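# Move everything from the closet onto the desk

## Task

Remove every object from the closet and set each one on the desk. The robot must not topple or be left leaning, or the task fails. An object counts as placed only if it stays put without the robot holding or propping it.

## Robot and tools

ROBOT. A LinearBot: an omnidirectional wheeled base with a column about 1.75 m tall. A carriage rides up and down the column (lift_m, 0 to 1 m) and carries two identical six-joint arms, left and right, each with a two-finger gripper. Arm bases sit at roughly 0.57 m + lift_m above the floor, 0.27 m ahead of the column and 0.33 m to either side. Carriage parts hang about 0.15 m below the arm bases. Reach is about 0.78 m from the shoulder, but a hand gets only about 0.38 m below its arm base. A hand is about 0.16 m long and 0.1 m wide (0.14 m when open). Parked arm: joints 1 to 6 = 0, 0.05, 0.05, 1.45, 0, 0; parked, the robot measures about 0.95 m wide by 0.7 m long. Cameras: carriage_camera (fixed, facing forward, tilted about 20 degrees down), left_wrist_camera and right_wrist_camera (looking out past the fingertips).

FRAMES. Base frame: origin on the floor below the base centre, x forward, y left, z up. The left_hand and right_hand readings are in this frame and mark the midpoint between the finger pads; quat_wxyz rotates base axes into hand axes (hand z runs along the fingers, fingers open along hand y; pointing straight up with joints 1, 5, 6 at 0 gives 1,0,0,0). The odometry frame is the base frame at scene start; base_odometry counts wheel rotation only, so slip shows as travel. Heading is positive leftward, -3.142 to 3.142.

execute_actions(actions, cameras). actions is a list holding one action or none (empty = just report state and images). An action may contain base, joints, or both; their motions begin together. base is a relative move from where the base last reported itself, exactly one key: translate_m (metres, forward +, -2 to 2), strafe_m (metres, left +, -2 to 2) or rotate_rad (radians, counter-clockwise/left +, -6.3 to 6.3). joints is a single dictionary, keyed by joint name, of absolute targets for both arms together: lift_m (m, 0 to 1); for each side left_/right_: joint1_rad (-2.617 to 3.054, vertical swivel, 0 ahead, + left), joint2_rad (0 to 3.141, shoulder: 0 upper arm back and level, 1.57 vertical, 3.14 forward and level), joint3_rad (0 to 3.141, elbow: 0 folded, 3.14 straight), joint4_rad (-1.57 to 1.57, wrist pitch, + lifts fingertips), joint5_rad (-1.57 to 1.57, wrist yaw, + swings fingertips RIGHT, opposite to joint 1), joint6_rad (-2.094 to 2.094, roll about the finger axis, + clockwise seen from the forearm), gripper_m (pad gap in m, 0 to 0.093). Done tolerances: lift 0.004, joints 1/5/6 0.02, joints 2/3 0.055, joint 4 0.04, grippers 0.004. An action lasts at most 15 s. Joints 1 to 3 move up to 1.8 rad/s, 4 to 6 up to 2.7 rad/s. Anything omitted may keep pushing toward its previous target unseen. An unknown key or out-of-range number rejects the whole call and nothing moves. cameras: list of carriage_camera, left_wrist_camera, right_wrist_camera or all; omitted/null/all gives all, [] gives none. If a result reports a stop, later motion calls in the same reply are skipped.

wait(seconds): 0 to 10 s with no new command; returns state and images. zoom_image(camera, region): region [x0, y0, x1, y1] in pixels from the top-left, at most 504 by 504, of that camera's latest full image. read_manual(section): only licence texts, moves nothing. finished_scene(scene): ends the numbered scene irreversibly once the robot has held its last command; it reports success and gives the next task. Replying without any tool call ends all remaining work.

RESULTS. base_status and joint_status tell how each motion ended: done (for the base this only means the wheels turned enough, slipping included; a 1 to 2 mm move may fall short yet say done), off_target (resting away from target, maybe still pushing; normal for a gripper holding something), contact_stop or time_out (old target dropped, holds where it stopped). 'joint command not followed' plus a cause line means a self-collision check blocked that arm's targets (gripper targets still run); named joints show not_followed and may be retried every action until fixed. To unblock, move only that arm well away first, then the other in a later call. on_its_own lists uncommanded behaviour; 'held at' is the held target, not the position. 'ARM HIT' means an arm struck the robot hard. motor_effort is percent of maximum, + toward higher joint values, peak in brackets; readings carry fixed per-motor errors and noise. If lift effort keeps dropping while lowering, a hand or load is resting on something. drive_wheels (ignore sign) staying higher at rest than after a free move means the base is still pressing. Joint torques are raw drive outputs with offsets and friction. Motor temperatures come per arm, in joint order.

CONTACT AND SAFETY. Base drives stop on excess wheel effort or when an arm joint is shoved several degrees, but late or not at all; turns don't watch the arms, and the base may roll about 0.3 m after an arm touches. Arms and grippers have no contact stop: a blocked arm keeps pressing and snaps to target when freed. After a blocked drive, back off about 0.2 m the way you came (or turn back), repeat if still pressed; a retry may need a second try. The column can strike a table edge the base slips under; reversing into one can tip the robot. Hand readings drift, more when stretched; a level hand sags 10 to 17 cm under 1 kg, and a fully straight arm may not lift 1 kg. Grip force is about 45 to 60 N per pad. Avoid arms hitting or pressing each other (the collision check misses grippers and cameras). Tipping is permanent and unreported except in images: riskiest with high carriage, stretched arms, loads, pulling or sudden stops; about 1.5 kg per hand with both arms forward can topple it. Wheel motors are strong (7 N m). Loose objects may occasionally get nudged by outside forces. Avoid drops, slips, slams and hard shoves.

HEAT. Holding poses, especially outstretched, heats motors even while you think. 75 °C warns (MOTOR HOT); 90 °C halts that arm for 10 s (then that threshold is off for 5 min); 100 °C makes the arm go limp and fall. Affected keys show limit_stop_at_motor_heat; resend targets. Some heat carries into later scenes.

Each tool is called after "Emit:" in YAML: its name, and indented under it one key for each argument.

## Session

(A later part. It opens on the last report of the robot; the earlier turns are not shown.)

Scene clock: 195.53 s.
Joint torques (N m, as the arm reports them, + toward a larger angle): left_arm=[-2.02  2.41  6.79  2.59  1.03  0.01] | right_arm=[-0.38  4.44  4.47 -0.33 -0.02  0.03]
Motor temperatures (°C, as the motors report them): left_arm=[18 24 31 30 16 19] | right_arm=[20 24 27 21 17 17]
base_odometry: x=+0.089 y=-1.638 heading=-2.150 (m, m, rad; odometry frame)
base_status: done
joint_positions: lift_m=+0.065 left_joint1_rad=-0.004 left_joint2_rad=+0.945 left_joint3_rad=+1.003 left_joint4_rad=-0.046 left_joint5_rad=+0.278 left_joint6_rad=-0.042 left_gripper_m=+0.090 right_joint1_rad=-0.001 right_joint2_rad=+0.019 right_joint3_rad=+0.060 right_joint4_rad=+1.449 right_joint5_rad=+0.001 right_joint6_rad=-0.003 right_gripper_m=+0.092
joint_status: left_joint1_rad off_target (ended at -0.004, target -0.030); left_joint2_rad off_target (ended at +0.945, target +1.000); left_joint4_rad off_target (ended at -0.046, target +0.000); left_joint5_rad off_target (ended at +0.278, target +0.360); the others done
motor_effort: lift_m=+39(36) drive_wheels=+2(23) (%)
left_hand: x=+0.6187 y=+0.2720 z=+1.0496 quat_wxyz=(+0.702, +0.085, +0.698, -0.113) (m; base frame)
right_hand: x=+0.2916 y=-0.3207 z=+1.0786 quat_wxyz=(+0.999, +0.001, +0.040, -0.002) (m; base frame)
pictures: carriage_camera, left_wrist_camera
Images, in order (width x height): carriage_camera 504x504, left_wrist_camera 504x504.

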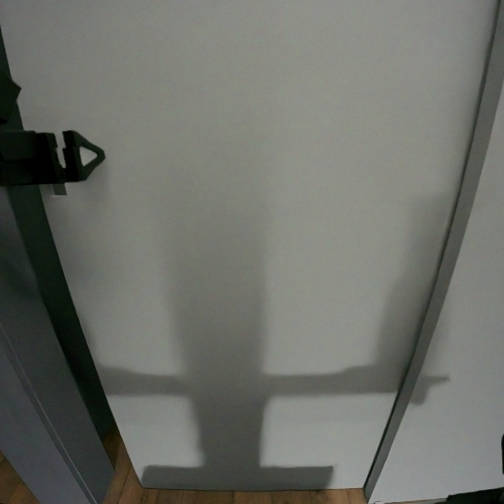

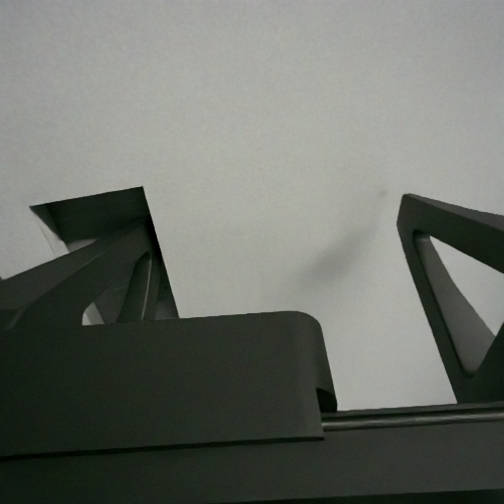

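Hooked and moving (stiff door). Continue.

Emit:
execute_actions:
  actions:
    - {"base":{"strafe_m":-0.35},"joints":{"left_joint1_rad":-0.08,"left_joint2_rad":1.0,"left_joint4_rad":0,"left_joint5_rad":0.42,"left_gripper_m":0.09}}
  cameras: ["left_wrist_camera","carriage_camera"]

Scene clock: 198.57 s.
Joint torques (N m, as the arm reports them, + toward a larger angle): left_arm=[-1.12  5.37  6.85  2.91  0.29  0.06] | right_arm=[-0.36  4.48  4.48 -0.33 -0.02  0.04]
Motor temperatures (°C, as the motors report them): left_arm=[18 24 31 31 17 19] | right_arm=[20 24 27 21 17 17]
base_odometry: x=-0.204 y=-1.447 heading=-2.150 (m, m, rad; odometry frame)
base_status: done
joint_positions: lift_m=+0.065 left_joint1_rad=-0.064 left_joint2_rad=+0.916 left_joint3_rad=+1.003 left_joint4_rad=-0.081 left_joint5_rad=+0.404 left_joint6_rad=-0.046 left_gripper_m=+0.090 right_joint1_rad=-0.001 right_joint2_rad=+0.019 right_joint3_rad=+0.060 right_joint4_rad=+1.449 right_joint5_rad=+0.001 right_joint6_rad=-0.003 right_gripper_m=+0.092
joint_status: left_joint2_rad off_target (ended at +0.916, target +1.000); left_joint4_rad off_target (ended at -0.081, target +0.000); the others done
motor_effort: lift_m=+34(35) drive_wheels=+5(18) (%)
left_hand: x=+0.5984 y=+0.2319 z=+1.0505 quat_wxyz=(+0.686, +0.148, +0.689, -0.179) (m; base frame)
right_hand: x=+0.2916 y=-0.3207 z=+1.0786 quat_wxyz=(+0.999, +0.001, +0.040, -0.002) (m; base frame)
pictures: carriage_camera, left_wrist_camera
Images, in order (width x height): carriage_camera 504x504, left_wrist_camera 504x504.

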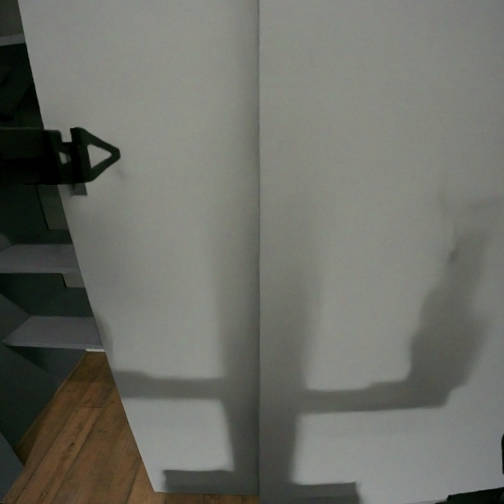

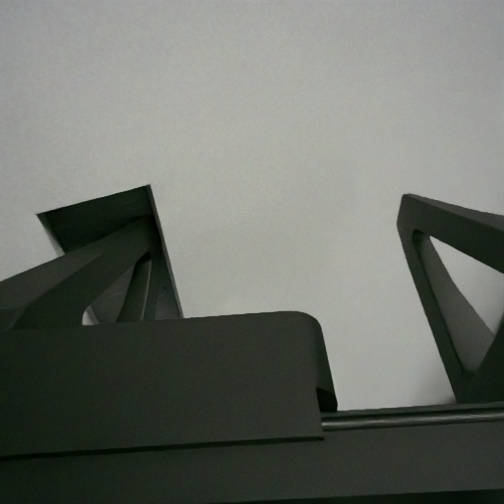

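Emit:
execute_actions:
  actions:
    - {"base":{"translate_m":-0.02},"joints":{"left_joint1_rad":-0.08,"left_joint5_rad":0.42}}
  cameras: []

Emit:
execute_actions:
  actions:
    - {"base":{"strafe_m":-0.3},"joints":{"left_joint1_rad":-0.08,"left_joint2_rad":1.0,"left_joint4_rad":0,"left_joint5_rad":0.42,"left_gripper_m":0.09}}
  cameras: ["left_wrist_camera","carriage_camera"]

Scene clock: 200.03 s.
Joint torques (N m, as the arm reports them, + toward a larger angle): left_arm=[-1.15 -0.66  6.92  2.05  0.3   0.01] | right_arm=[-0.35  4.43  4.48 -0.35 -0.03  0.04]
Motor temperatures (°C, as the motors report them): left_arm=[18 24 31 31 16 19] | right_arm=[20 24 27 21 17 17]
base_odometry: x=-0.194 y=-1.430 heading=-2.150 (m, m, rad; odometry frame)
base_status: done
joint_positions: lift_m=+0.065 left_joint1_rad=-0.064 left_joint2_rad=+0.976 left_joint3_rad=+1.003 left_joint4_rad=-0.001 left_joint5_rad=+0.401 left_joint6_rad=-0.041 left_gripper_m=+0.090 right_joint1_rad=-0.001 right_joint2_rad=+0.019 right_joint3_rad=+0.060 right_joint4_rad=+1.449 right_joint5_rad=+0.001 right_joint6_rad=-0.003 right_gripper_m=+0.092
joint_status: all done
on_its_own: left_joint2_rad moved +0.060 to your old target +1.000; left_joint4_rad moved +0.080 to your old target +0.000
motor_effort: lift_m=+39(40) drive_wheels=-1(10) (%)
left_hand: x=+0.6159 y=+0.2313 z=+1.0499 quat_wxyz=(+0.694, +0.150, +0.682, -0.176) (m; base frame)
right_hand: x=+0.2916 y=-0.3207 z=+1.0786 quat_wxyz=(+0.999, +0.001, +0.040, -0.002) (m; base frame)
pictures: none
No camera images: the call's "cameras" was empty. Leave "cameras" out to get every camera's image.

Scene clock: 201.00 s.
Joint torques (N m, as the arm reports them, + toward a larger angle): left_arm=[-2.42 -0.78  6.98  2.15  1.4  -0.04] | right_arm=[-0.26  4.48  4.53 -0.34 -0.02  0.04]
Motor temperatures (°C, as the motors report them): left_arm=[18 24 31 31 17 19] | right_arm=[20 24 27 21 17 17]
base_odometry: x=-0.220 y=-1.412 heading=-2.150 (m, m, rad; odometry frame)
base_status: strafe_m contact_stop (by the wheels' count: -0.031 of -0.300)
joint_positions: lift_m=+0.065 left_joint1_rad=-0.048 left_joint2_rad=+0.975 left_joint3_rad=+1.003 left_joint4_rad=-0.005 left_joint5_rad=+0.310 left_joint6_rad=-0.040 left_gripper_m=+0.090 right_joint1_rad=-0.001 right_joint2_rad=+0.019 right_joint3_rad=+0.058 right_joint4_rad=+1.449 right_joint5_rad=+0.002 right_joint6_rad=-0.003 right_gripper_m=+0.092
joint_status: left_joint1_rad off_target (ended at -0.048, target -0.080); left_joint5_rad off_target (ended at +0.309, target +0.420); the others done
motor_effort: lift_m=+35(37) drive_wheels=+0(16) (%)
left_hand: x=+0.6230 y=+0.2512 z=+1.0495 quat_wxyz=(+0.701, +0.113, +0.690, -0.139) (m; base frame)
right_hand: x=+0.2921 y=-0.3208 z=+1.0782 quat_wxyz=(+0.999, +0.001, +0.041, -0.002) (m; base frame)
pictures: carriage_camera, left_wrist_camera
Images, in order (width x height): carriage_camera 504x504, left_wrist_camera 504x504.

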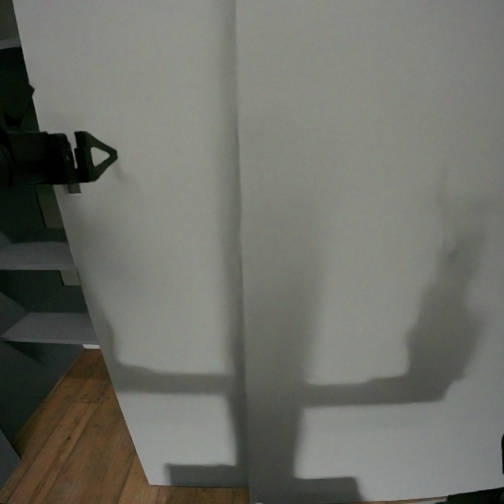

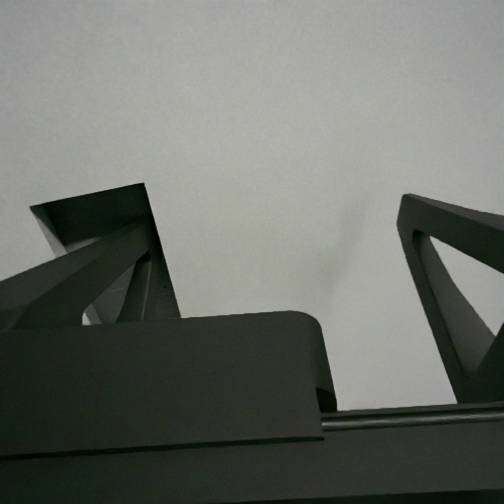

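Static-friction stop; retry.

Emit:
execute_actions:
  actions:
    - {"base":{"strafe_m":-0.28},"joints":{"left_joint1_rad":-0.1,"left_joint2_rad":1.0,"left_joint4_rad":0,"left_joint5_rad":0.45,"left_gripper_m":0.09}}
  cameras: ["left_wrist_camera","carriage_camera"]

Scene clock: 203.97 s.
Joint torques (N m, as the arm reports them, + toward a larger angle): left_arm=[-11.24   5.12   6.98   2.88   4.76  -0.18] | right_arm=[-0.34  4.42  4.57 -0.33 -0.03  0.04]
Motor temperatures (°C, as the motors report them): left_arm=[18 24 32 31 18 19] | right_arm=[20 24 27 21 17 17]
base_odometry: x=-0.454 y=-1.259 heading=-2.149 (m, m, rad; odometry frame)
base_status: done
joint_positions: lift_m=+0.065 left_joint1_rad=+0.048 left_joint2_rad=+0.920 left_joint3_rad=+1.003 left_joint4_rad=-0.074 left_joint5_rad=+0.051 left_joint6_rad=-0.020 left_gripper_m=+0.090 right_joint1_rad=-0.001 right_joint2_rad=+0.019 right_joint3_rad=+0.058 right_joint4_rad=+1.449 right_joint5_rad=+0.002 right_joint6_rad=-0.003 right_gripper_m=+0.092
joint_status: left_joint1_rad off_target (ended at +0.049, target -0.100); left_joint2_rad off_target (ended at +0.920, target +1.000); left_joint4_rad off_target (ended at -0.074, target +0.000); left_joint5_rad off_target (ended at +0.051, target +0.450); the others done
motor_effort: lift_m=+37(37) drive_wheels=+18(21) (%)
left_hand: x=+0.6181 y=+0.3284 z=+1.0511 quat_wxyz=(+0.710, -0.006, +0.704, -0.008) (m; base frame)
right_hand: x=+0.2921 y=-0.3209 z=+1.0782 quat_wxyz=(+0.999, +0.001, +0.041, -0.002) (m; base frame)
pictures: carriage_camera, left_wrist_camera
Images, in order (width x height): carriage_camera 504x504, left_wrist_camera 504x504.

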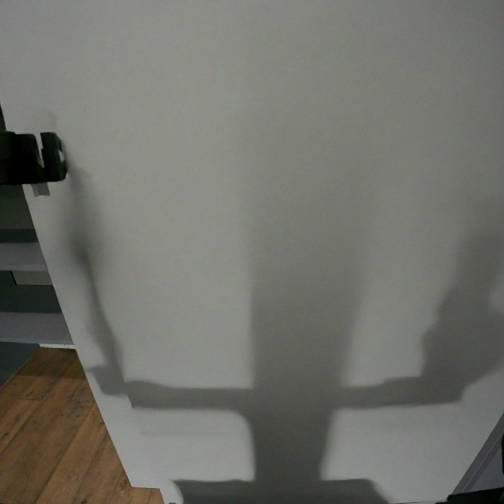

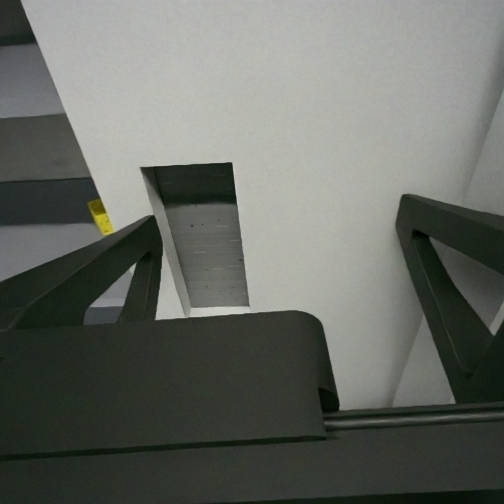

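Emit:
execute_actions:
  actions:
    - {"base":{"strafe_m":0.12},"joints":{"left_joint1_rad":0,"left_joint5_rad":0.2}}
  cameras: []

Emit:
execute_actions:
  actions:
    - {"base":{"translate_m":-0.4},"joints":{"left_joint1_rad":0,"left_joint5_rad":0,"left_joint2_rad":1.0,"left_joint4_rad":0}}
  cameras: []

Emit:
execute_actions:
  actions:
    - {"base":{"strafe_m":0.6}}
  cameras: ["carriage_camera"]

Scene clock: 206.63 s.
Joint torques (N m, as the arm reports them, + toward a larger angle): left_arm=[ 1.92  1.27  6.96  2.23 -0.78 -0.07] | right_arm=[-0.35  4.44  4.56 -0.34 -0.03  0.04]
Motor temperatures (°C, as the motors report them): left_arm=[18 24 32 31 19 19] | right_arm=[20 24 27 21 17 17]
base_odometry: x=-0.353 y=-1.325 heading=-2.149 (m, m, rad; odometry frame)
base_status: done
joint_positions: lift_m=+0.065 left_joint1_rad=-0.024 left_joint2_rad=+0.957 left_joint3_rad=+1.003 left_joint4_rad=-0.015 left_joint5_rad=+0.273 left_joint6_rad=-0.032 left_gripper_m=+0.090 right_joint1_rad=-0.001 right_joint2_rad=+0.019 right_joint3_rad=+0.058 right_joint4_rad=+1.450 right_joint5_rad=+0.002 right_joint6_rad=-0.003 right_gripper_m=+0.092
joint_status: left_joint1_rad off_target (ended at -0.025, target +0.000); left_joint5_rad off_target (ended at +0.273, target +0.200)
on_its_own: left_joint4_rad moved +0.059 to your old target +0.000
motor_effort: lift_m=+39(36) drive_wheels=-6(14) (%)
left_hand: x=+0.6213 y=+0.2656 z=+1.0532 quat_wxyz=(+0.709, +0.095, +0.690, -0.115) (m; base frame)
right_hand: x=+0.2920 y=-0.3209 z=+1.0782 quat_wxyz=(+0.999, +0.001, +0.041, -0.002) (m; base frame)
pictures: none
No camera images: the call's "cameras" was empty. Leave "cameras" out to get every camera's image.

Scene clock: 209.43 s.
Joint torques (N m, as the arm reports them, + toward a larger angle): left_arm=[ 0.66 -1.4   7.11  2.12 -0.04 -0.07] | right_arm=[-0.36  4.49  4.6  -0.34 -0.04  0.03]
Motor temperatures (°C, as the motors report them): left_arm=[18 24 32 31 18 19] | right_arm=[20 24 27 20 17 17]
base_odometry: x=-0.135 y=-0.990 heading=-2.149 (m, m, rad; odometry frame)
base_status: done
joint_positions: lift_m=+0.065 left_joint1_rad=-0.008 left_joint2_rad=+0.982 left_joint3_rad=+1.003 left_joint4_rad=-0.001 left_joint5_rad=+0.008 left_joint6_rad=-0.033 left_gripper_m=+0.090 right_joint1_rad=-0.001 right_joint2_rad=+0.019 right_joint3_rad=+0.058 right_joint4_rad=+1.450 right_joint5_rad=+0.002 right_joint6_rad=-0.003 right_gripper_m=+0.092
joint_status: all done
motor_effort: lift_m=+40(38) drive_wheels=+0(14) (%)
left_hand: x=+0.6362 y=+0.3163 z=+1.0482 quat_wxyz=(+0.714, -0.006, +0.700, -0.017) (m; base frame)
right_hand: x=+0.2920 y=-0.3208 z=+1.0782 quat_wxyz=(+0.999, +0.001, +0.041, -0.002) (m; base frame)
pictures: none
No camera images: the call's "cameras" was empty. Leave "cameras" out to get every camera's image.

Scene clock: 212.80 s.
Joint torques (N m, as the arm reports them, + toward a larger angle): left_arm=[ 0.64 -1.36  7.03  2.14 -0.01 -0.06] | right_arm=[-0.35  4.44  4.59 -0.33 -0.03  0.04]
Motor temperatures (°C, as the motors report them): left_arm=[18 24 32 31 18 19] | right_arm=[20 24 27 20 17 17]
base_odometry: x=+0.368 y=-1.318 heading=-2.149 (m, m, rad; odometry frame)
base_status: done
joint_positions: lift_m=+0.065 left_joint1_rad=-0.008 left_joint2_rad=+0.982 left_joint3_rad=+1.003 left_joint4_rad=-0.001 left_joint5_rad=+0.006 left_joint6_rad=-0.033 left_gripper_m=+0.090 right_joint1_rad=-0.001 right_joint2_rad=+0.019 right_joint3_rad=+0.058 right_joint4_rad=+1.450 right_joint5_rad=+0.002 right_joint6_rad=-0.003 right_gripper_m=+0.092
joint_status: not commanded
motor_effort: lift_m=+38(35) drive_wheels=+0(12) (%)
left_hand: x=+0.6362 y=+0.3167 z=+1.0482 quat_wxyz=(+0.714, -0.007, +0.700, -0.017) (m; base frame)
right_hand: x=+0.2920 y=-0.3208 z=+1.0782 quat_wxyz=(+0.999, +0.001, +0.041, -0.002) (m; base frame)
pictures: carriage_camera
Images, in order (width x height): carriage_camera 504x504.

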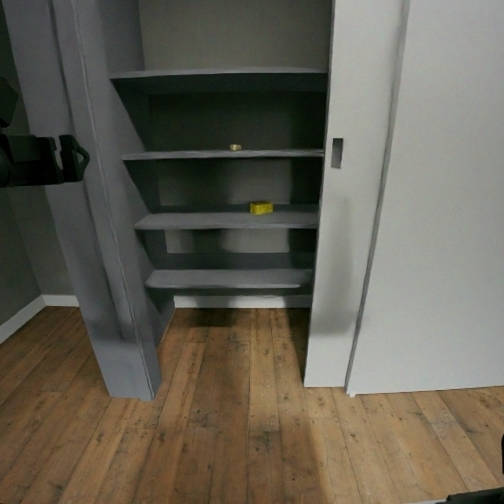

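Emit:
execute_actions:
  actions:
    - {"base":{"strafe_m":-0.34}}
  cameras: []

Emit:
execute_actions:
  actions:
    - {"joints":{"left_joint2_rad":2.35,"left_joint3_rad":1.85,"left_joint4_rad":0.22,"left_joint6_rad":0,"lift_m":0.08}}

Scene clock: 216.30 s.
Joint torques (N m, as the arm reports them, + toward a larger angle): left_arm=[ 0.65 -1.4   6.93  2.14  0.   -0.06] | right_arm=[-0.37  4.45  4.6  -0.33 -0.03  0.03]
Motor temperatures (°C, as the motors report them): left_arm=[18 24 32 30 17 19] | right_arm=[20 24 27 20 17 17]
base_odometry: x=+0.083 y=-1.132 heading=-2.149 (m, m, rad; odometry frame)
base_status: done
joint_positions: lift_m=+0.065 left_joint1_rad=-0.008 left_joint2_rad=+0.982 left_joint3_rad=+1.003 left_joint4_rad=-0.002 left_joint5_rad=+0.005 left_joint6_rad=-0.033 left_gripper_m=+0.090 right_joint1_rad=-0.001 right_joint2_rad=+0.019 right_joint3_rad=+0.058 right_joint4_rad=+1.450 right_joint5_rad=+0.002 right_joint6_rad=-0.003 right_gripper_m=+0.092
joint_status: not commanded
motor_effort: lift_m=+35(36) drive_wheels=-3(17) (%)
left_hand: x=+0.6363 y=+0.3169 z=+1.0479 quat_wxyz=(+0.714, -0.007, +0.700, -0.016) (m; base frame)
right_hand: x=+0.2920 y=-0.3208 z=+1.0782 quat_wxyz=(+0.999, +0.001, +0.041, -0.002) (m; base frame)
pictures: none
No camera images: the call's "cameras" was empty. Leave "cameras" out to get every camera's image.

Scene clock: 218.00 s.
Joint torques (N m, as the arm reports them, + toward a larger angle): left_arm=[  0.75 -19.24   8.83   2.36   0.02   0.02] | right_arm=[-0.37  4.39  4.58 -0.33 -0.03  0.04]
Motor temperatures (°C, as the motors report them): left_arm=[18 24 32 30 17 19] | right_arm=[20 24 27 20 17 17]
base_odometry: x=+0.083 y=-1.132 heading=-2.149 (m, m, rad; odometry frame)
base_status: not commanded
joint_positions: lift_m=+0.080 left_joint1_rad=-0.008 left_joint2_rad=+2.364 left_joint3_rad=+1.832 left_joint4_rad=+0.204 left_joint5_rad=+0.005 left_joint6_rad=-0.003 left_gripper_m=+0.090 right_joint1_rad=-0.001 right_joint2_rad=+0.019 right_joint3_rad=+0.058 right_joint4_rad=+1.450 right_joint5_rad=+0.002 right_joint6_rad=-0.003 right_gripper_m=+0.092
joint_status: all done
motor_effort: lift_m=+35(42) drive_wheels=-2(0) (%)
left_hand: x=+0.9558 y=+0.3145 z=+0.8069 quat_wxyz=(+0.582, +0.003, +0.813, -0.005) (m; base frame)
right_hand: x=+0.2920 y=-0.3208 z=+1.0932 quat_wxyz=(+0.999, +0.001, +0.041, -0.002) (m; base frame)
pictures: carriage_camera, left_wrist_camera, right_wrist_camera
Images, in order (width x height): carriage_camera 504x504, left_wrist_camera 504x504, right_wrist_camera 504x504.

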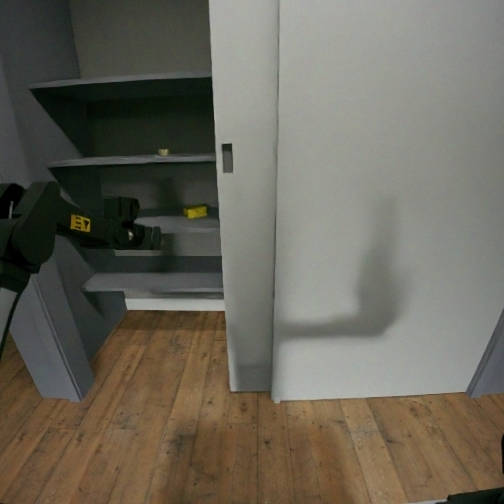

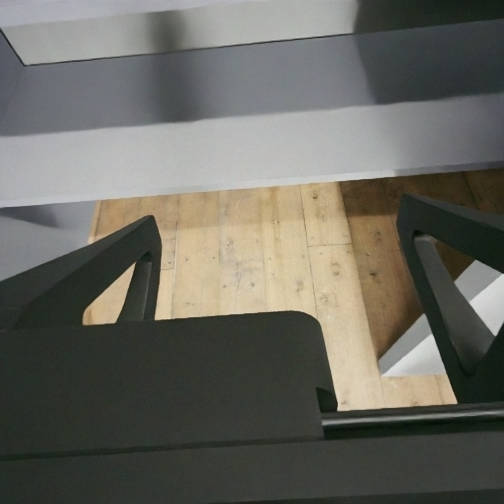

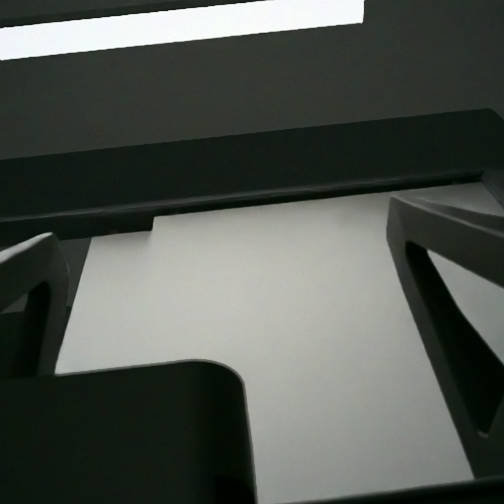

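Emit:
execute_actions:
  actions:
    - {"base":{"translate_m":0.25},"joints":{"lift_m":0.11}}
  cameras: ["left_wrist_camera","carriage_camera"]

Scene clock: 220.67 s.
Joint torques (N m, as the arm reports them, + toward a larger angle): left_arm=[  0.59 -18.69   8.19   2.15   0.01   0.02] | right_arm=[-0.35  4.45  4.59 -0.34 -0.03  0.04]
Motor temperatures (°C, as the motors report them): left_arm=[18 27 32 30 17 19] | right_arm=[20 24 27 20 17 17]
base_odometry: x=-0.054 y=-1.341 heading=-2.150 (m, m, rad; odometry frame)
base_status: done
joint_positions: lift_m=+0.110 left_joint1_rad=-0.008 left_joint2_rad=+2.357 left_joint3_rad=+1.840 left_joint4_rad=+0.216 left_joint5_rad=+0.005 left_joint6_rad=-0.003 left_gripper_m=+0.090 right_joint1_rad=-0.001 right_joint2_rad=+0.019 right_joint3_rad=+0.058 right_joint4_rad=+1.450 right_joint5_rad=+0.002 right_joint6_rad=-0.003 right_gripper_m=+0.092
joint_status: all done
motor_effort: lift_m=+34(42) drive_wheels=-7(13) (%)
left_hand: x=+0.9575 y=+0.3144 z=+0.8482 quat_wxyz=(+0.593, +0.003, +0.805, -0.005) (m; base frame)
right_hand: x=+0.2919 y=-0.3208 z=+1.1232 quat_wxyz=(+0.999, +0.001, +0.041, -0.002) (m; base frame)
pictures: carriage_camera, left_wrist_camera
Images, in order (width x height): carriage_camera 504x504, left_wrist_camera 504x504.

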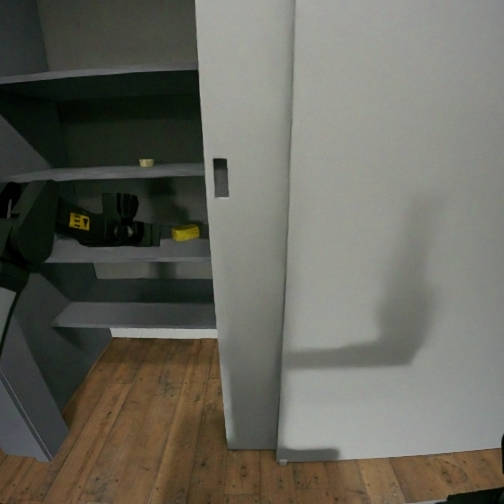

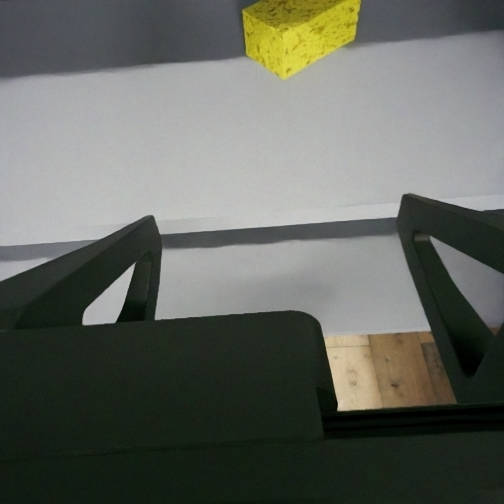

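Emit:
execute_actions:
  actions:
    - {"base":{"translate_m":0.17},"joints":{"left_joint1_rad":0.1,"left_joint5_rad":0.75,"left_joint6_rad":0.2}}
  cameras: ["left_wrist_camera","carriage_camera"]

Scene clock: 223.40 s.
Joint torques (N m, as the arm reports them, + toward a larger angle): left_arm=[ -0.23 -18.43   8.12   1.98   0.3    0.06] | right_arm=[-0.36  4.42  4.59 -0.35 -0.03  0.03]
Motor temperatures (°C, as the motors report them): left_arm=[18 29 32 30 17 19] | right_arm=[20 24 27 20 17 17]
base_odometry: x=-0.147 y=-1.483 heading=-2.150 (m, m, rad; odometry frame)
base_status: done
joint_positions: lift_m=+0.110 left_joint1_rad=+0.104 left_joint2_rad=+2.357 left_joint3_rad=+1.840 left_joint4_rad=+0.216 left_joint5_rad=+0.742 left_joint6_rad=+0.193 left_gripper_m=+0.090 right_joint1_rad=-0.001 right_joint2_rad=+0.019 right_joint3_rad=+0.058 right_joint4_rad=+1.451 right_joint5_rad=+0.002 right_joint6_rad=-0.003 right_gripper_m=+0.092
joint_status: all done
motor_effort: lift_m=+36(35) drive_wheels=-5(17) (%)
left_hand: x=+0.9229 y=+0.2713 z=+0.8616 quat_wxyz=(+0.590, +0.248, +0.740, -0.207) (m; base frame)
right_hand: x=+0.2916 y=-0.3208 z=+1.1232 quat_wxyz=(+0.999, +0.001, +0.040, -0.002) (m; base frame)
pictures: carriage_camera, left_wrist_camera
Images, in order (width x height): carriage_camera 504x504, left_wrist_camera 504x504.

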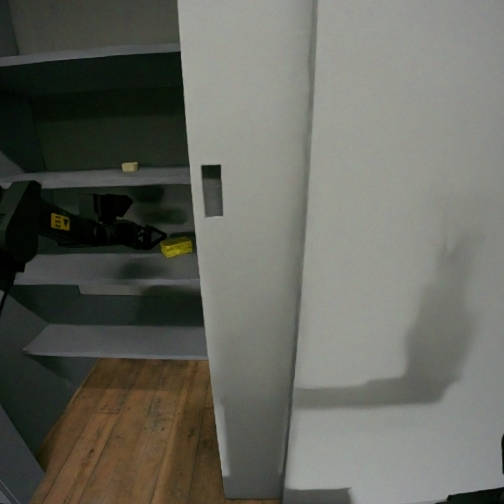

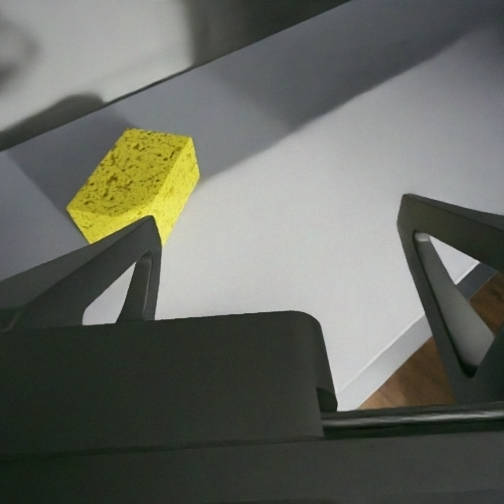

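Emit:
execute_actions:
  actions:
    - {"base":{"strafe_m":0.09},"joints":{"lift_m":0.085}}
  cameras: ["left_wrist_camera","carriage_camera"]

Scene clock: 228.63 s.
Joint torques (N m, as the arm reports them, + toward a larger angle): left_arm=[ -0.12 -18.63   7.9    2.01   0.28   0.06] | right_arm=[-0.37  4.45  4.58 -0.35 -0.03  0.03]
Motor temperatures (°C, as the motors report them): left_arm=[18 33 32 30 17 19] | right_arm=[20 24 27 20 17 17]
base_odometry: x=-0.072 y=-1.532 heading=-2.151 (m, m, rad; odometry frame)
base_status: done
joint_positions: lift_m=+0.085 left_joint1_rad=+0.102 left_joint2_rad=+2.359 left_joint3_rad=+1.841 left_joint4_rad=+0.213 left_joint5_rad=+0.744 left_joint6_rad=+0.193 left_gripper_m=+0.090 right_joint1_rad=-0.001 right_joint2_rad=+0.019 right_joint3_rad=+0.058 right_joint4_rad=+1.451 right_joint5_rad=+0.002 right_joint6_rad=-0.003 right_gripper_m=+0.092
joint_status: all done
motor_effort: lift_m=+33(38) drive_wheels=+1(14) (%)
left_hand: x=+0.9228 y=+0.2700 z=+0.8351 quat_wxyz=(+0.588, +0.249, +0.741, -0.209) (m; base frame)
right_hand: x=+0.2916 y=-0.3208 z=+1.0982 quat_wxyz=(+0.999, +0.001, +0.040, -0.002) (m; base frame)
pictures: carriage_camera, left_wrist_camera
Images, in order (width x height): carriage_camera 504x504, left_wrist_camera 504x504.

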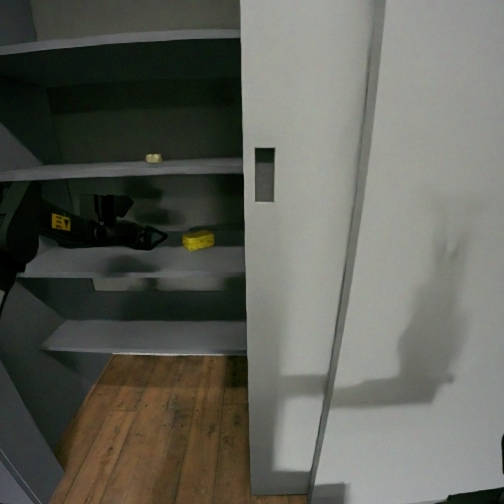

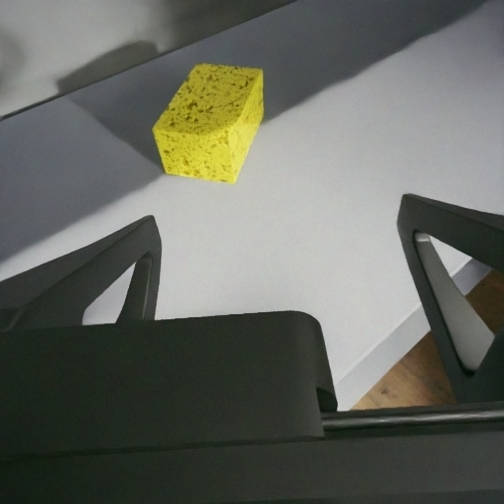

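Emit:
execute_actions:
  actions:
    - {"base":{"translate_m":0.08},"joints":{"lift_m":0.04}}
  cameras: ["left_wrist_camera","carriage_camera"]

Scene clock: 230.50 s.
Joint torques (N m, as the arm reports them, + toward a larger angle): left_arm=[ -0.05 -18.46   8.03   2.03   0.25   0.06] | right_arm=[-0.34  4.45  4.57 -0.36 -0.03  0.04]
Motor temperatures (°C, as the motors report them): left_arm=[18 34 33 30 17 19] | right_arm=[20 24 27 20 17 17]
base_odometry: x=-0.115 y=-1.599 heading=-2.150 (m, m, rad; odometry frame)
base_status: done
joint_positions: lift_m=+0.040 left_joint1_rad=+0.102 left_joint2_rad=+2.357 left_joint3_rad=+1.841 left_joint4_rad=+0.212 left_joint5_rad=+0.746 left_joint6_rad=+0.193 left_gripper_m=+0.090 right_joint1_rad=-0.001 right_joint2_rad=+0.019 right_joint3_rad=+0.058 right_joint4_rad=+1.451 right_joint5_rad=+0.002 right_joint6_rad=-0.003 right_gripper_m=+0.092
joint_status: all done
motor_effort: lift_m=+36(36) drive_wheels=-6(11) (%)
left_hand: x=+0.9225 y=+0.2699 z=+0.7912 quat_wxyz=(+0.588, +0.250, +0.740, -0.209) (m; base frame)
right_hand: x=+0.2916 y=-0.3208 z=+1.0532 quat_wxyz=(+0.999, +0.001, +0.040, -0.002) (m; base frame)
pictures: carriage_camera, left_wrist_camera
Images, in order (width x height): carriage_camera 504x504, left_wrist_camera 504x504.

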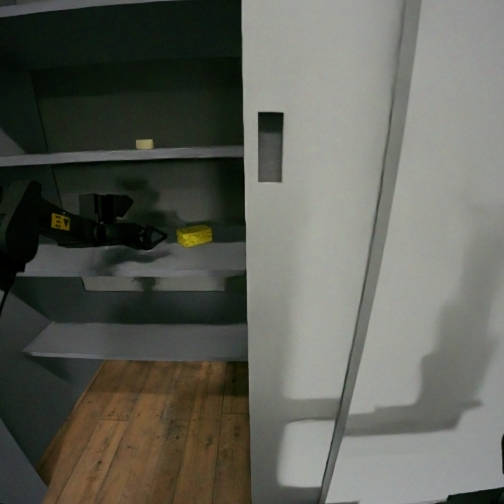

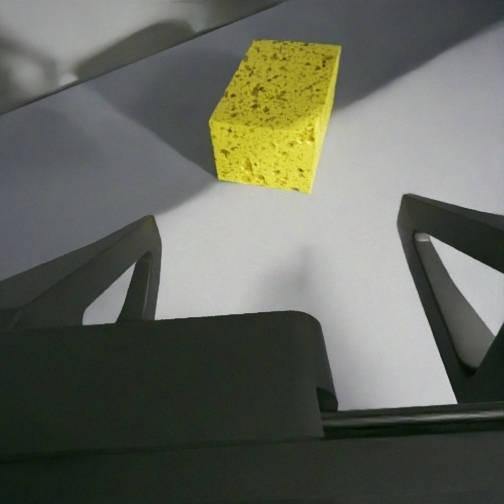

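Emit:
execute_actions:
  actions:
    - {"base":{"strafe_m":-0.06}}
  cameras: []

Emit:
execute_actions:
  actions:
    - {"base":{"translate_m":0.075},"joints":{"lift_m":0.02}}
  cameras: ["left_wrist_camera","carriage_camera"]

Scene clock: 232.17 s.
Joint torques (N m, as the arm reports them, + toward a larger angle): left_arm=[ -0.08 -18.36   7.74   2.01   0.27   0.06] | right_arm=[-0.34  4.44  4.58 -0.35 -0.03  0.03]
Motor temperatures (°C, as the motors report them): left_arm=[18 35 33 30 17 19] | right_arm=[20 24 27 20 17 17]
base_odometry: x=-0.166 y=-1.567 heading=-2.150 (m, m, rad; odometry frame)
base_status: done
joint_positions: lift_m=+0.040 left_joint1_rad=+0.101 left_joint2_rad=+2.357 left_joint3_rad=+1.841 left_joint4_rad=+0.212 left_joint5_rad=+0.746 left_joint6_rad=+0.193 left_gripper_m=+0.090 right_joint1_rad=-0.001 right_joint2_rad=+0.019 right_joint3_rad=+0.058 right_joint4_rad=+1.451 right_joint5_rad=+0.002 right_joint6_rad=-0.003 right_gripper_m=+0.092
joint_status: not commanded
motor_effort: lift_m=+38(37) drive_wheels=+1(17) (%)
left_hand: x=+0.9224 y=+0.2691 z=+0.7913 quat_wxyz=(+0.588, +0.250, +0.740, -0.210) (m; base frame)
right_hand: x=+0.2916 y=-0.3208 z=+1.0532 quat_wxyz=(+0.999, +0.001, +0.040, -0.002) (m; base frame)
pictures: none
No camera images: the call's "cameras" was empty. Leave "cameras" out to get every camera's image.

Scene clock: 233.63 s.
Joint torques (N m, as the arm reports them, + toward a larger angle): left_arm=[ -0.09 -18.49   7.89   1.99   0.25   0.05] | right_arm=[-0.35  4.44  4.6  -0.38 -0.03  0.04]
Motor temperatures (°C, as the motors report them): left_arm=[18 36 33 30 17 19] | right_arm=[20 24 27 20 17 17]
base_odometry: x=-0.207 y=-1.629 heading=-2.150 (m, m, rad; odometry frame)
base_status: done
joint_positions: lift_m=+0.020 left_joint1_rad=+0.101 left_joint2_rad=+2.357 left_joint3_rad=+1.841 left_joint4_rad=+0.215 left_joint5_rad=+0.746 left_joint6_rad=+0.193 left_gripper_m=+0.090 right_joint1_rad=-0.001 right_joint2_rad=+0.019 right_joint3_rad=+0.058 right_joint4_rad=+1.451 right_joint5_rad=+0.002 right_joint6_rad=-0.003 right_gripper_m=+0.092
joint_status: all done
motor_effort: lift_m=+39(36) drive_wheels=-3(13) (%)
left_hand: x=+0.9225 y=+0.2690 z=+0.7718 quat_wxyz=(+0.589, +0.250, +0.739, -0.209) (m; base frame)
right_hand: x=+0.2916 y=-0.3208 z=+1.0332 quat_wxyz=(+0.999, +0.001, +0.040, -0.002) (m; base frame)
pictures: carriage_camera, left_wrist_camera
Images, in order (width x height): carriage_camera 504x504, left_wrist_camera 504x504.

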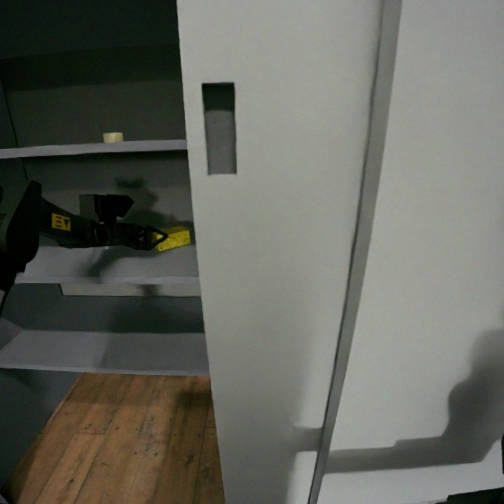

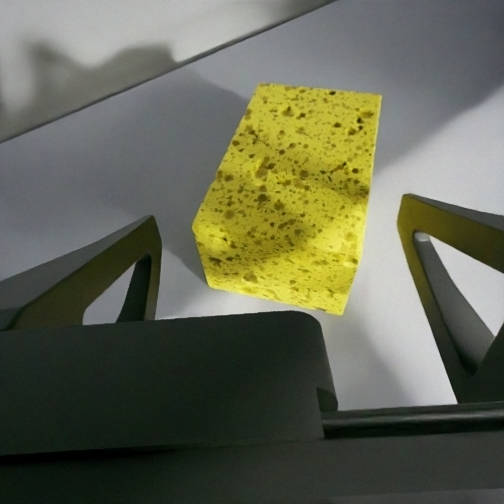

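Emit:
execute_actions:
  actions:
    - {"joints":{"left_joint1_rad":0.06,"left_joint5_rad":0.71,"left_joint2_rad":2.5,"left_joint3_rad":2.1,"left_joint4_rad":0.1,"lift_m":0.02}}
  cameras: ["left_wrist_camera","carriage_camera"]

Scene clock: 234.97 s.
Joint torques (N m, as the arm reports them, + toward a larger angle): left_arm=[  0.17 -19.49   8.19   1.96   0.17   0.05] | right_arm=[-0.38  4.41  4.58 -0.35 -0.03  0.03]
Motor temperatures (°C, as the motors report them): left_arm=[18 37 33 30 17 19] | right_arm=[20 24 27 20 17 17]
base_odometry: x=-0.207 y=-1.629 heading=-2.150 (m, m, rad; odometry frame)
base_status: not commanded
joint_positions: lift_m=+0.020 left_joint1_rad=+0.059 left_joint2_rad=+2.504 left_joint3_rad=+2.087 left_joint4_rad=+0.099 left_joint5_rad=+0.714 left_joint6_rad=+0.193 left_gripper_m=+0.090 right_joint1_rad=-0.001 right_joint2_rad=+0.019 right_joint3_rad=+0.058 right_joint4_rad=+1.451 right_joint5_rad=+0.002 right_joint6_rad=-0.003 right_gripper_m=+0.092
joint_status: all done
motor_effort: lift_m=+35(38) drive_wheels=-5(7) (%)
left_hand: x=+0.9529 y=+0.2480 z=+0.7621 quat_wxyz=(+0.580, +0.255, +0.744, -0.212) (m; base frame)
right_hand: x=+0.2916 y=-0.3208 z=+1.0332 quat_wxyz=(+0.999, +0.001, +0.040, -0.002) (m; base frame)
pictures: carriage_camera, left_wrist_camera
Images, in order (width x height): carriage_camera 504x504, left_wrist_camera 504x504.

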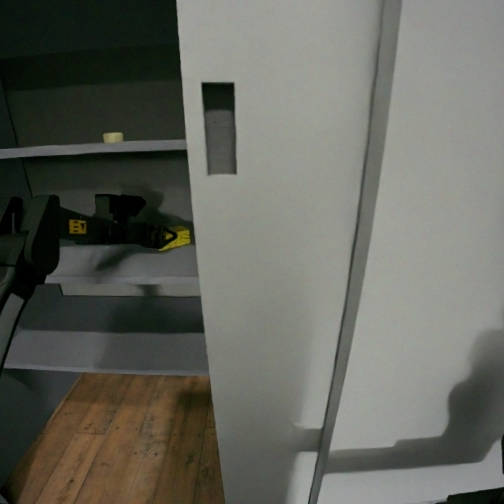

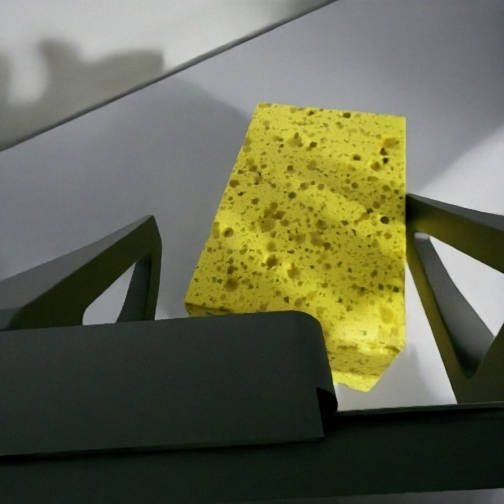

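Emit:
execute_actions:
  actions:
    - {"joints":{"left_gripper_m":0.03}}
  cameras: ["left_wrist_camera"]

Emit:
execute_actions:
  actions:
    - {"joints":{"left_gripper_m":0.03,"lift_m":0.07}}
  cameras: ["left_wrist_camera","carriage_camera"]

Scene clock: 236.07 s.
Joint torques (N m, as the arm reports them, + toward a larger angle): left_arm=[  0.14 -19.52   8.34   1.96   0.17   0.05] | right_arm=[-0.35  4.46  4.57 -0.35 -0.03  0.04]
Motor temperatures (°C, as the motors report them): left_arm=[18 37 33 30 17 19] | right_arm=[20 24 27 20 17 17]
base_odometry: x=-0.207 y=-1.629 heading=-2.150 (m, m, rad; odometry frame)
base_status: not commanded
joint_positions: lift_m=+0.020 left_joint1_rad=+0.059 left_joint2_rad=+2.504 left_joint3_rad=+2.087 left_joint4_rad=+0.099 left_joint5_rad=+0.714 left_joint6_rad=+0.194 left_gripper_m=+0.061 right_joint1_rad=-0.001 right_joint2_rad=+0.019 right_joint3_rad=+0.058 right_joint4_rad=+1.451 right_joint5_rad=+0.002 right_joint6_rad=-0.003 right_gripper_m=+0.092
joint_status: left_gripper_m off_target (ended at +0.061, target +0.030)
motor_effort: lift_m=+39(37) drive_wheels=-3(6) (%)
left_hand: x=+0.9529 y=+0.2480 z=+0.7621 quat_wxyz=(+0.580, +0.255, +0.744, -0.212) (m; base frame)
right_hand: x=+0.2916 y=-0.3208 z=+1.0332 quat_wxyz=(+0.999, +0.001, +0.040, -0.002) (m; base frame)
pictures: left_wrist_camera
Images, in order (width x height): left_wrist_camera 504x504.

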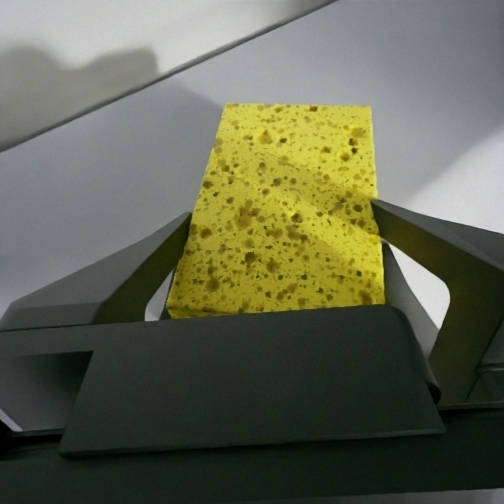

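Scene clock: 236.80 s.
Joint torques (N m, as the arm reports them, + toward a larger angle): left_arm=[  0.02 -19.35   7.72   1.94   0.15   0.05] | right_arm=[-0.33  4.44  4.58 -0.34 -0.03  0.04]
Motor temperatures (°C, as the motors report them): left_arm=[18 38 33 30 17 19] | right_arm=[20 24 27 20 17 17]
base_odometry: x=-0.207 y=-1.629 heading=-2.150 (m, m, rad; odometry frame)
base_status: not commanded
joint_positions: lift_m=+0.070 left_joint1_rad=+0.059 left_joint2_rad=+2.504 left_joint3_rad=+2.092 left_joint4_rad=+0.098 left_joint5_rad=+0.713 left_joint6_rad=+0.194 left_gripper_m=+0.061 right_joint1_rad=-0.001 right_joint2_rad=+0.019 right_joint3_rad=+0.058 right_joint4_rad=+1.451 right_joint5_rad=+0.002 right_joint6_rad=-0.003 right_gripper_m=+0.092
joint_status: left_gripper_m off_target (ended at +0.061, target +0.030); the others done
motor_effort: lift_m=+37(42) drive_wheels=+3(5) (%)
left_hand: x=+0.9534 y=+0.2481 z=+0.8145 quat_wxyz=(+0.582, +0.256, +0.743, -0.210) (m; base frame)
right_hand: x=+0.2916 y=-0.3208 z=+1.0832 quat_wxyz=(+0.999, +0.001, +0.040, -0.002) (m; base frame)
pictures: carriage_camera, left_wrist_camera
Images, in order (width x height): carriage_camera 504x504, left_wrist_camera 504x504.

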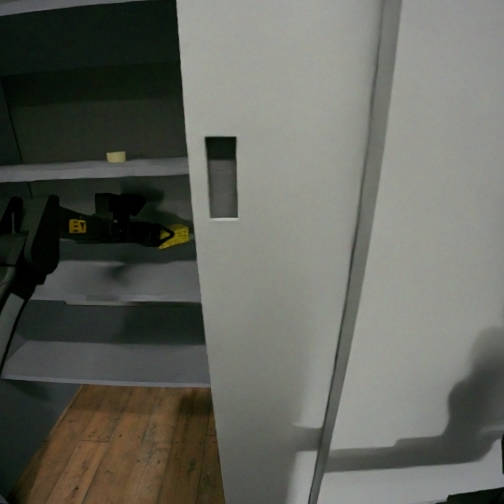

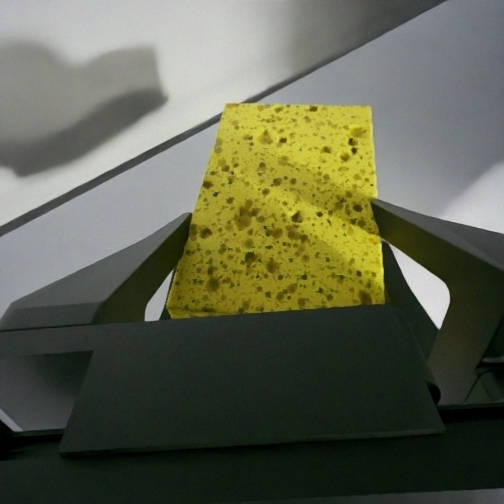

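Emit:
execute_actions:
  actions:
    - {"base":{"translate_m":-0.7},"joints":{"left_gripper_m":0.03}}
  cameras: ["carriage_camera"]

Emit:
execute_actions:
  actions:
    - {"base":{"rotate_rad":3.14},"joints":{"left_gripper_m":0.03,"left_joint1_rad":0,"left_joint2_rad":1.7,"left_joint3_rad":1.3,"left_joint4_rad":0.3,"left_joint5_rad":0,"left_joint6_rad":0,"lift_m":0.3}}
  cameras: ["carriage_camera"]

Scene clock: 241.53 s.
Joint torques (N m, as the arm reports them, + toward a larger angle): left_arm=[  0.04 -19.43   8.13   1.94   0.2    0.05] | right_arm=[-0.37  4.52  4.53 -0.34 -0.02  0.03]
Motor temperatures (°C, as the motors report them): left_arm=[18 41 33 30 16 19] | right_arm=[20 24 27 20 17 17]
base_odometry: x=+0.176 y=-1.044 heading=-2.151 (m, m, rad; odometry frame)
base_status: done
joint_positions: lift_m=+0.070 left_joint1_rad=+0.059 left_joint2_rad=+2.504 left_joint3_rad=+2.092 left_joint4_rad=+0.095 left_joint5_rad=+0.712 left_joint6_rad=+0.194 left_gripper_m=+0.061 right_joint1_rad=-0.001 right_joint2_rad=+0.019 right_joint3_rad=+0.058 right_joint4_rad=+1.451 right_joint5_rad=+0.002 right_joint6_rad=-0.003 right_gripper_m=+0.092
joint_status: left_gripper_m off_target (ended at +0.061, target +0.030)
motor_effort: lift_m=+36(36) drive_wheels=-2(19) (%)
left_hand: x=+0.9533 y=+0.2483 z=+0.8140 quat_wxyz=(+0.581, +0.255, +0.744, -0.210) (m; base frame)
right_hand: x=+0.2916 y=-0.3208 z=+1.0832 quat_wxyz=(+0.999, +0.001, +0.040, -0.002) (m; base frame)
pictures: carriage_camera
Images, in order (width x height): carriage_camera 504x504.

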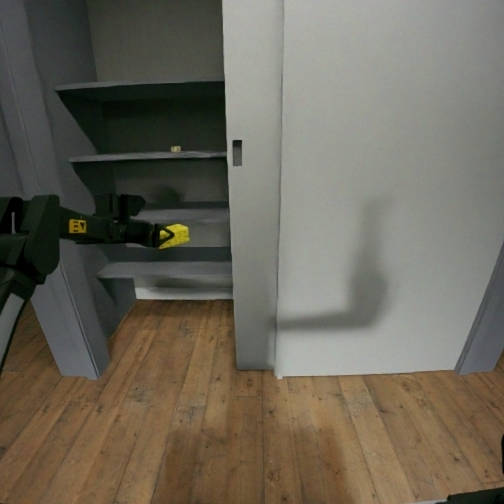

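Scene clock: 245.80 s.
Joint torques (N m, as the arm reports them, + toward a larger angle): left_arm=[ -0.61 -13.8    6.28   2.17   0.05  -0.06] | right_arm=[-0.35  4.45  4.56 -0.34 -0.04  0.04]
Motor temperatures (°C, as the motors report them): left_arm=[18 42 33 30 16 19] | right_arm=[20 24 27 20 17 17]
base_odometry: x=+0.176 y=-1.044 heading=+0.989 (m, m, rad; odometry frame)
base_status: done
joint_positions: lift_m=+0.300 left_joint1_rad=+0.008 left_joint2_rad=+1.724 left_joint3_rad=+1.315 left_joint4_rad=+0.300 left_joint5_rad=+0.001 left_joint6_rad=+0.006 left_gripper_m=+0.061 right_joint1_rad=-0.001 right_joint2_rad=+0.019 right_joint3_rad=+0.058 right_joint4_rad=+1.450 right_joint5_rad=+0.002 right_joint6_rad=-0.003 right_gripper_m=+0.092
joint_status: left_gripper_m off_target (ended at +0.061, target +0.030); the others done
motor_effort: lift_m=+38(46) drive_wheels=+9(20) (%)
left_hand: x=+0.8266 y=+0.3246 z=+1.1854 quat_wxyz=(+0.668, -0.001, +0.745, +0.004) (m; base frame)
right_hand: x=+0.2918 y=-0.3208 z=+1.3132 quat_wxyz=(+0.999, +0.001, +0.041, -0.002) (m; base frame)
pictures: carriage_camera
Images, in order (width x height): carriage_camera 504x504.

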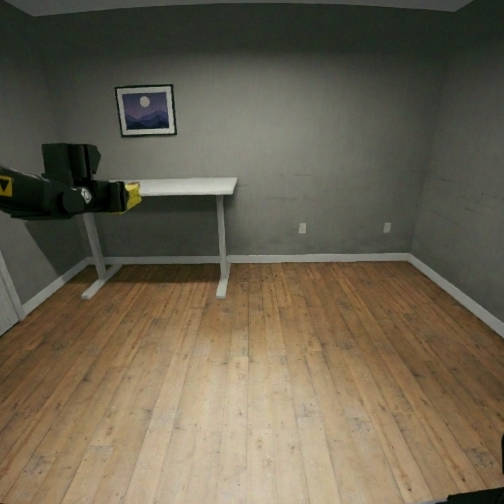

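Emit:
execute_actions:
  actions:
    - {"base":{"strafe_m":0.2},"joints":{"left_gripper_m":0.03}}
  cameras: []

Emit:
execute_actions:
  actions:
    - {"base":{"translate_m":1.2},"joints":{"left_gripper_m":0.03}}
  cameras: ["carriage_camera"]

Scene clock: 248.67 s.
Joint torques (N m, as the arm reports them, + toward a larger angle): left_arm=[ -0.29 -13.73   6.39   2.15   0.04  -0.06] | right_arm=[-0.39  4.44  4.59 -0.33 -0.03  0.03]
Motor temperatures (°C, as the motors report them): left_arm=[18 42 33 30 16 19] | right_arm=[20 24 27 20 17 17]
base_odometry: x=+0.009 y=-0.934 heading=+0.990 (m, m, rad; odometry frame)
base_status: done
joint_positions: lift_m=+0.300 left_joint1_rad=+0.004 left_joint2_rad=+1.724 left_joint3_rad=+1.315 left_joint4_rad=+0.299 left_joint5_rad=+0.001 left_joint6_rad=+0.006 left_gripper_m=+0.061 right_joint1_rad=-0.001 right_joint2_rad=+0.019 right_joint3_rad=+0.058 right_joint4_rad=+1.450 right_joint5_rad=+0.002 right_joint6_rad=-0.003 right_gripper_m=+0.092
joint_status: left_gripper_m off_target (ended at +0.061, target +0.030)
motor_effort: lift_m=+35(34) drive_wheels=-4(19) (%)
left_hand: x=+0.8266 y=+0.3227 z=+1.1853 quat_wxyz=(+0.667, +0.001, +0.745, +0.003) (m; base frame)
right_hand: x=+0.2918 y=-0.3208 z=+1.3132 quat_wxyz=(+0.999, +0.001, +0.041, -0.002) (m; base frame)
pictures: none
No camera images: the call's "cameras" was empty. Leave "cameras" out to get every camera's image.

Scene clock: 253.37 s.
Joint torques (N m, as the arm reports them, + toward a larger angle): left_arm=[ -0.37 -13.66   6.33   2.18   0.05  -0.06] | right_arm=[-0.34  4.43  4.6  -0.35 -0.03  0.04]
Motor temperatures (°C, as the motors report them): left_arm=[18 42 33 30 16 19] | right_arm=[20 23 27 20 17 17]
base_odometry: x=+0.667 y=+0.070 heading=+0.991 (m, m, rad; odometry frame)
base_status: done
joint_positions: lift_m=+0.300 left_joint1_rad=+0.004 left_joint2_rad=+1.723 left_joint3_rad=+1.315 left_joint4_rad=+0.297 left_joint5_rad=+0.000 left_joint6_rad=+0.006 left_gripper_m=+0.061 right_joint1_rad=-0.001 right_joint2_rad=+0.019 right_joint3_rad=+0.058 right_joint4_rad=+1.450 right_joint5_rad=+0.002 right_joint6_rad=-0.003 right_gripper_m=+0.092
joint_status: left_gripper_m off_target (ended at +0.061, target +0.030)
motor_effort: lift_m=+36(35) drive_wheels=-5(18) (%)
left_hand: x=+0.8264 y=+0.3228 z=+1.1851 quat_wxyz=(+0.667, +0.001, +0.745, +0.003) (m; base frame)
right_hand: x=+0.2918 y=-0.3208 z=+1.3132 quat_wxyz=(+0.999, +0.001, +0.041, -0.002) (m; base frame)
pictures: carriage_camera
Images, in order (width x height): carriage_camera 504x504.

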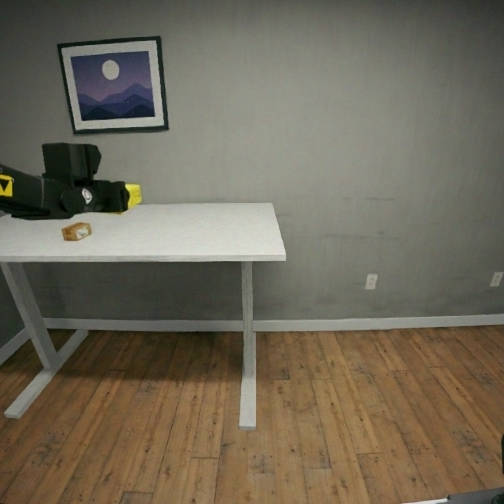

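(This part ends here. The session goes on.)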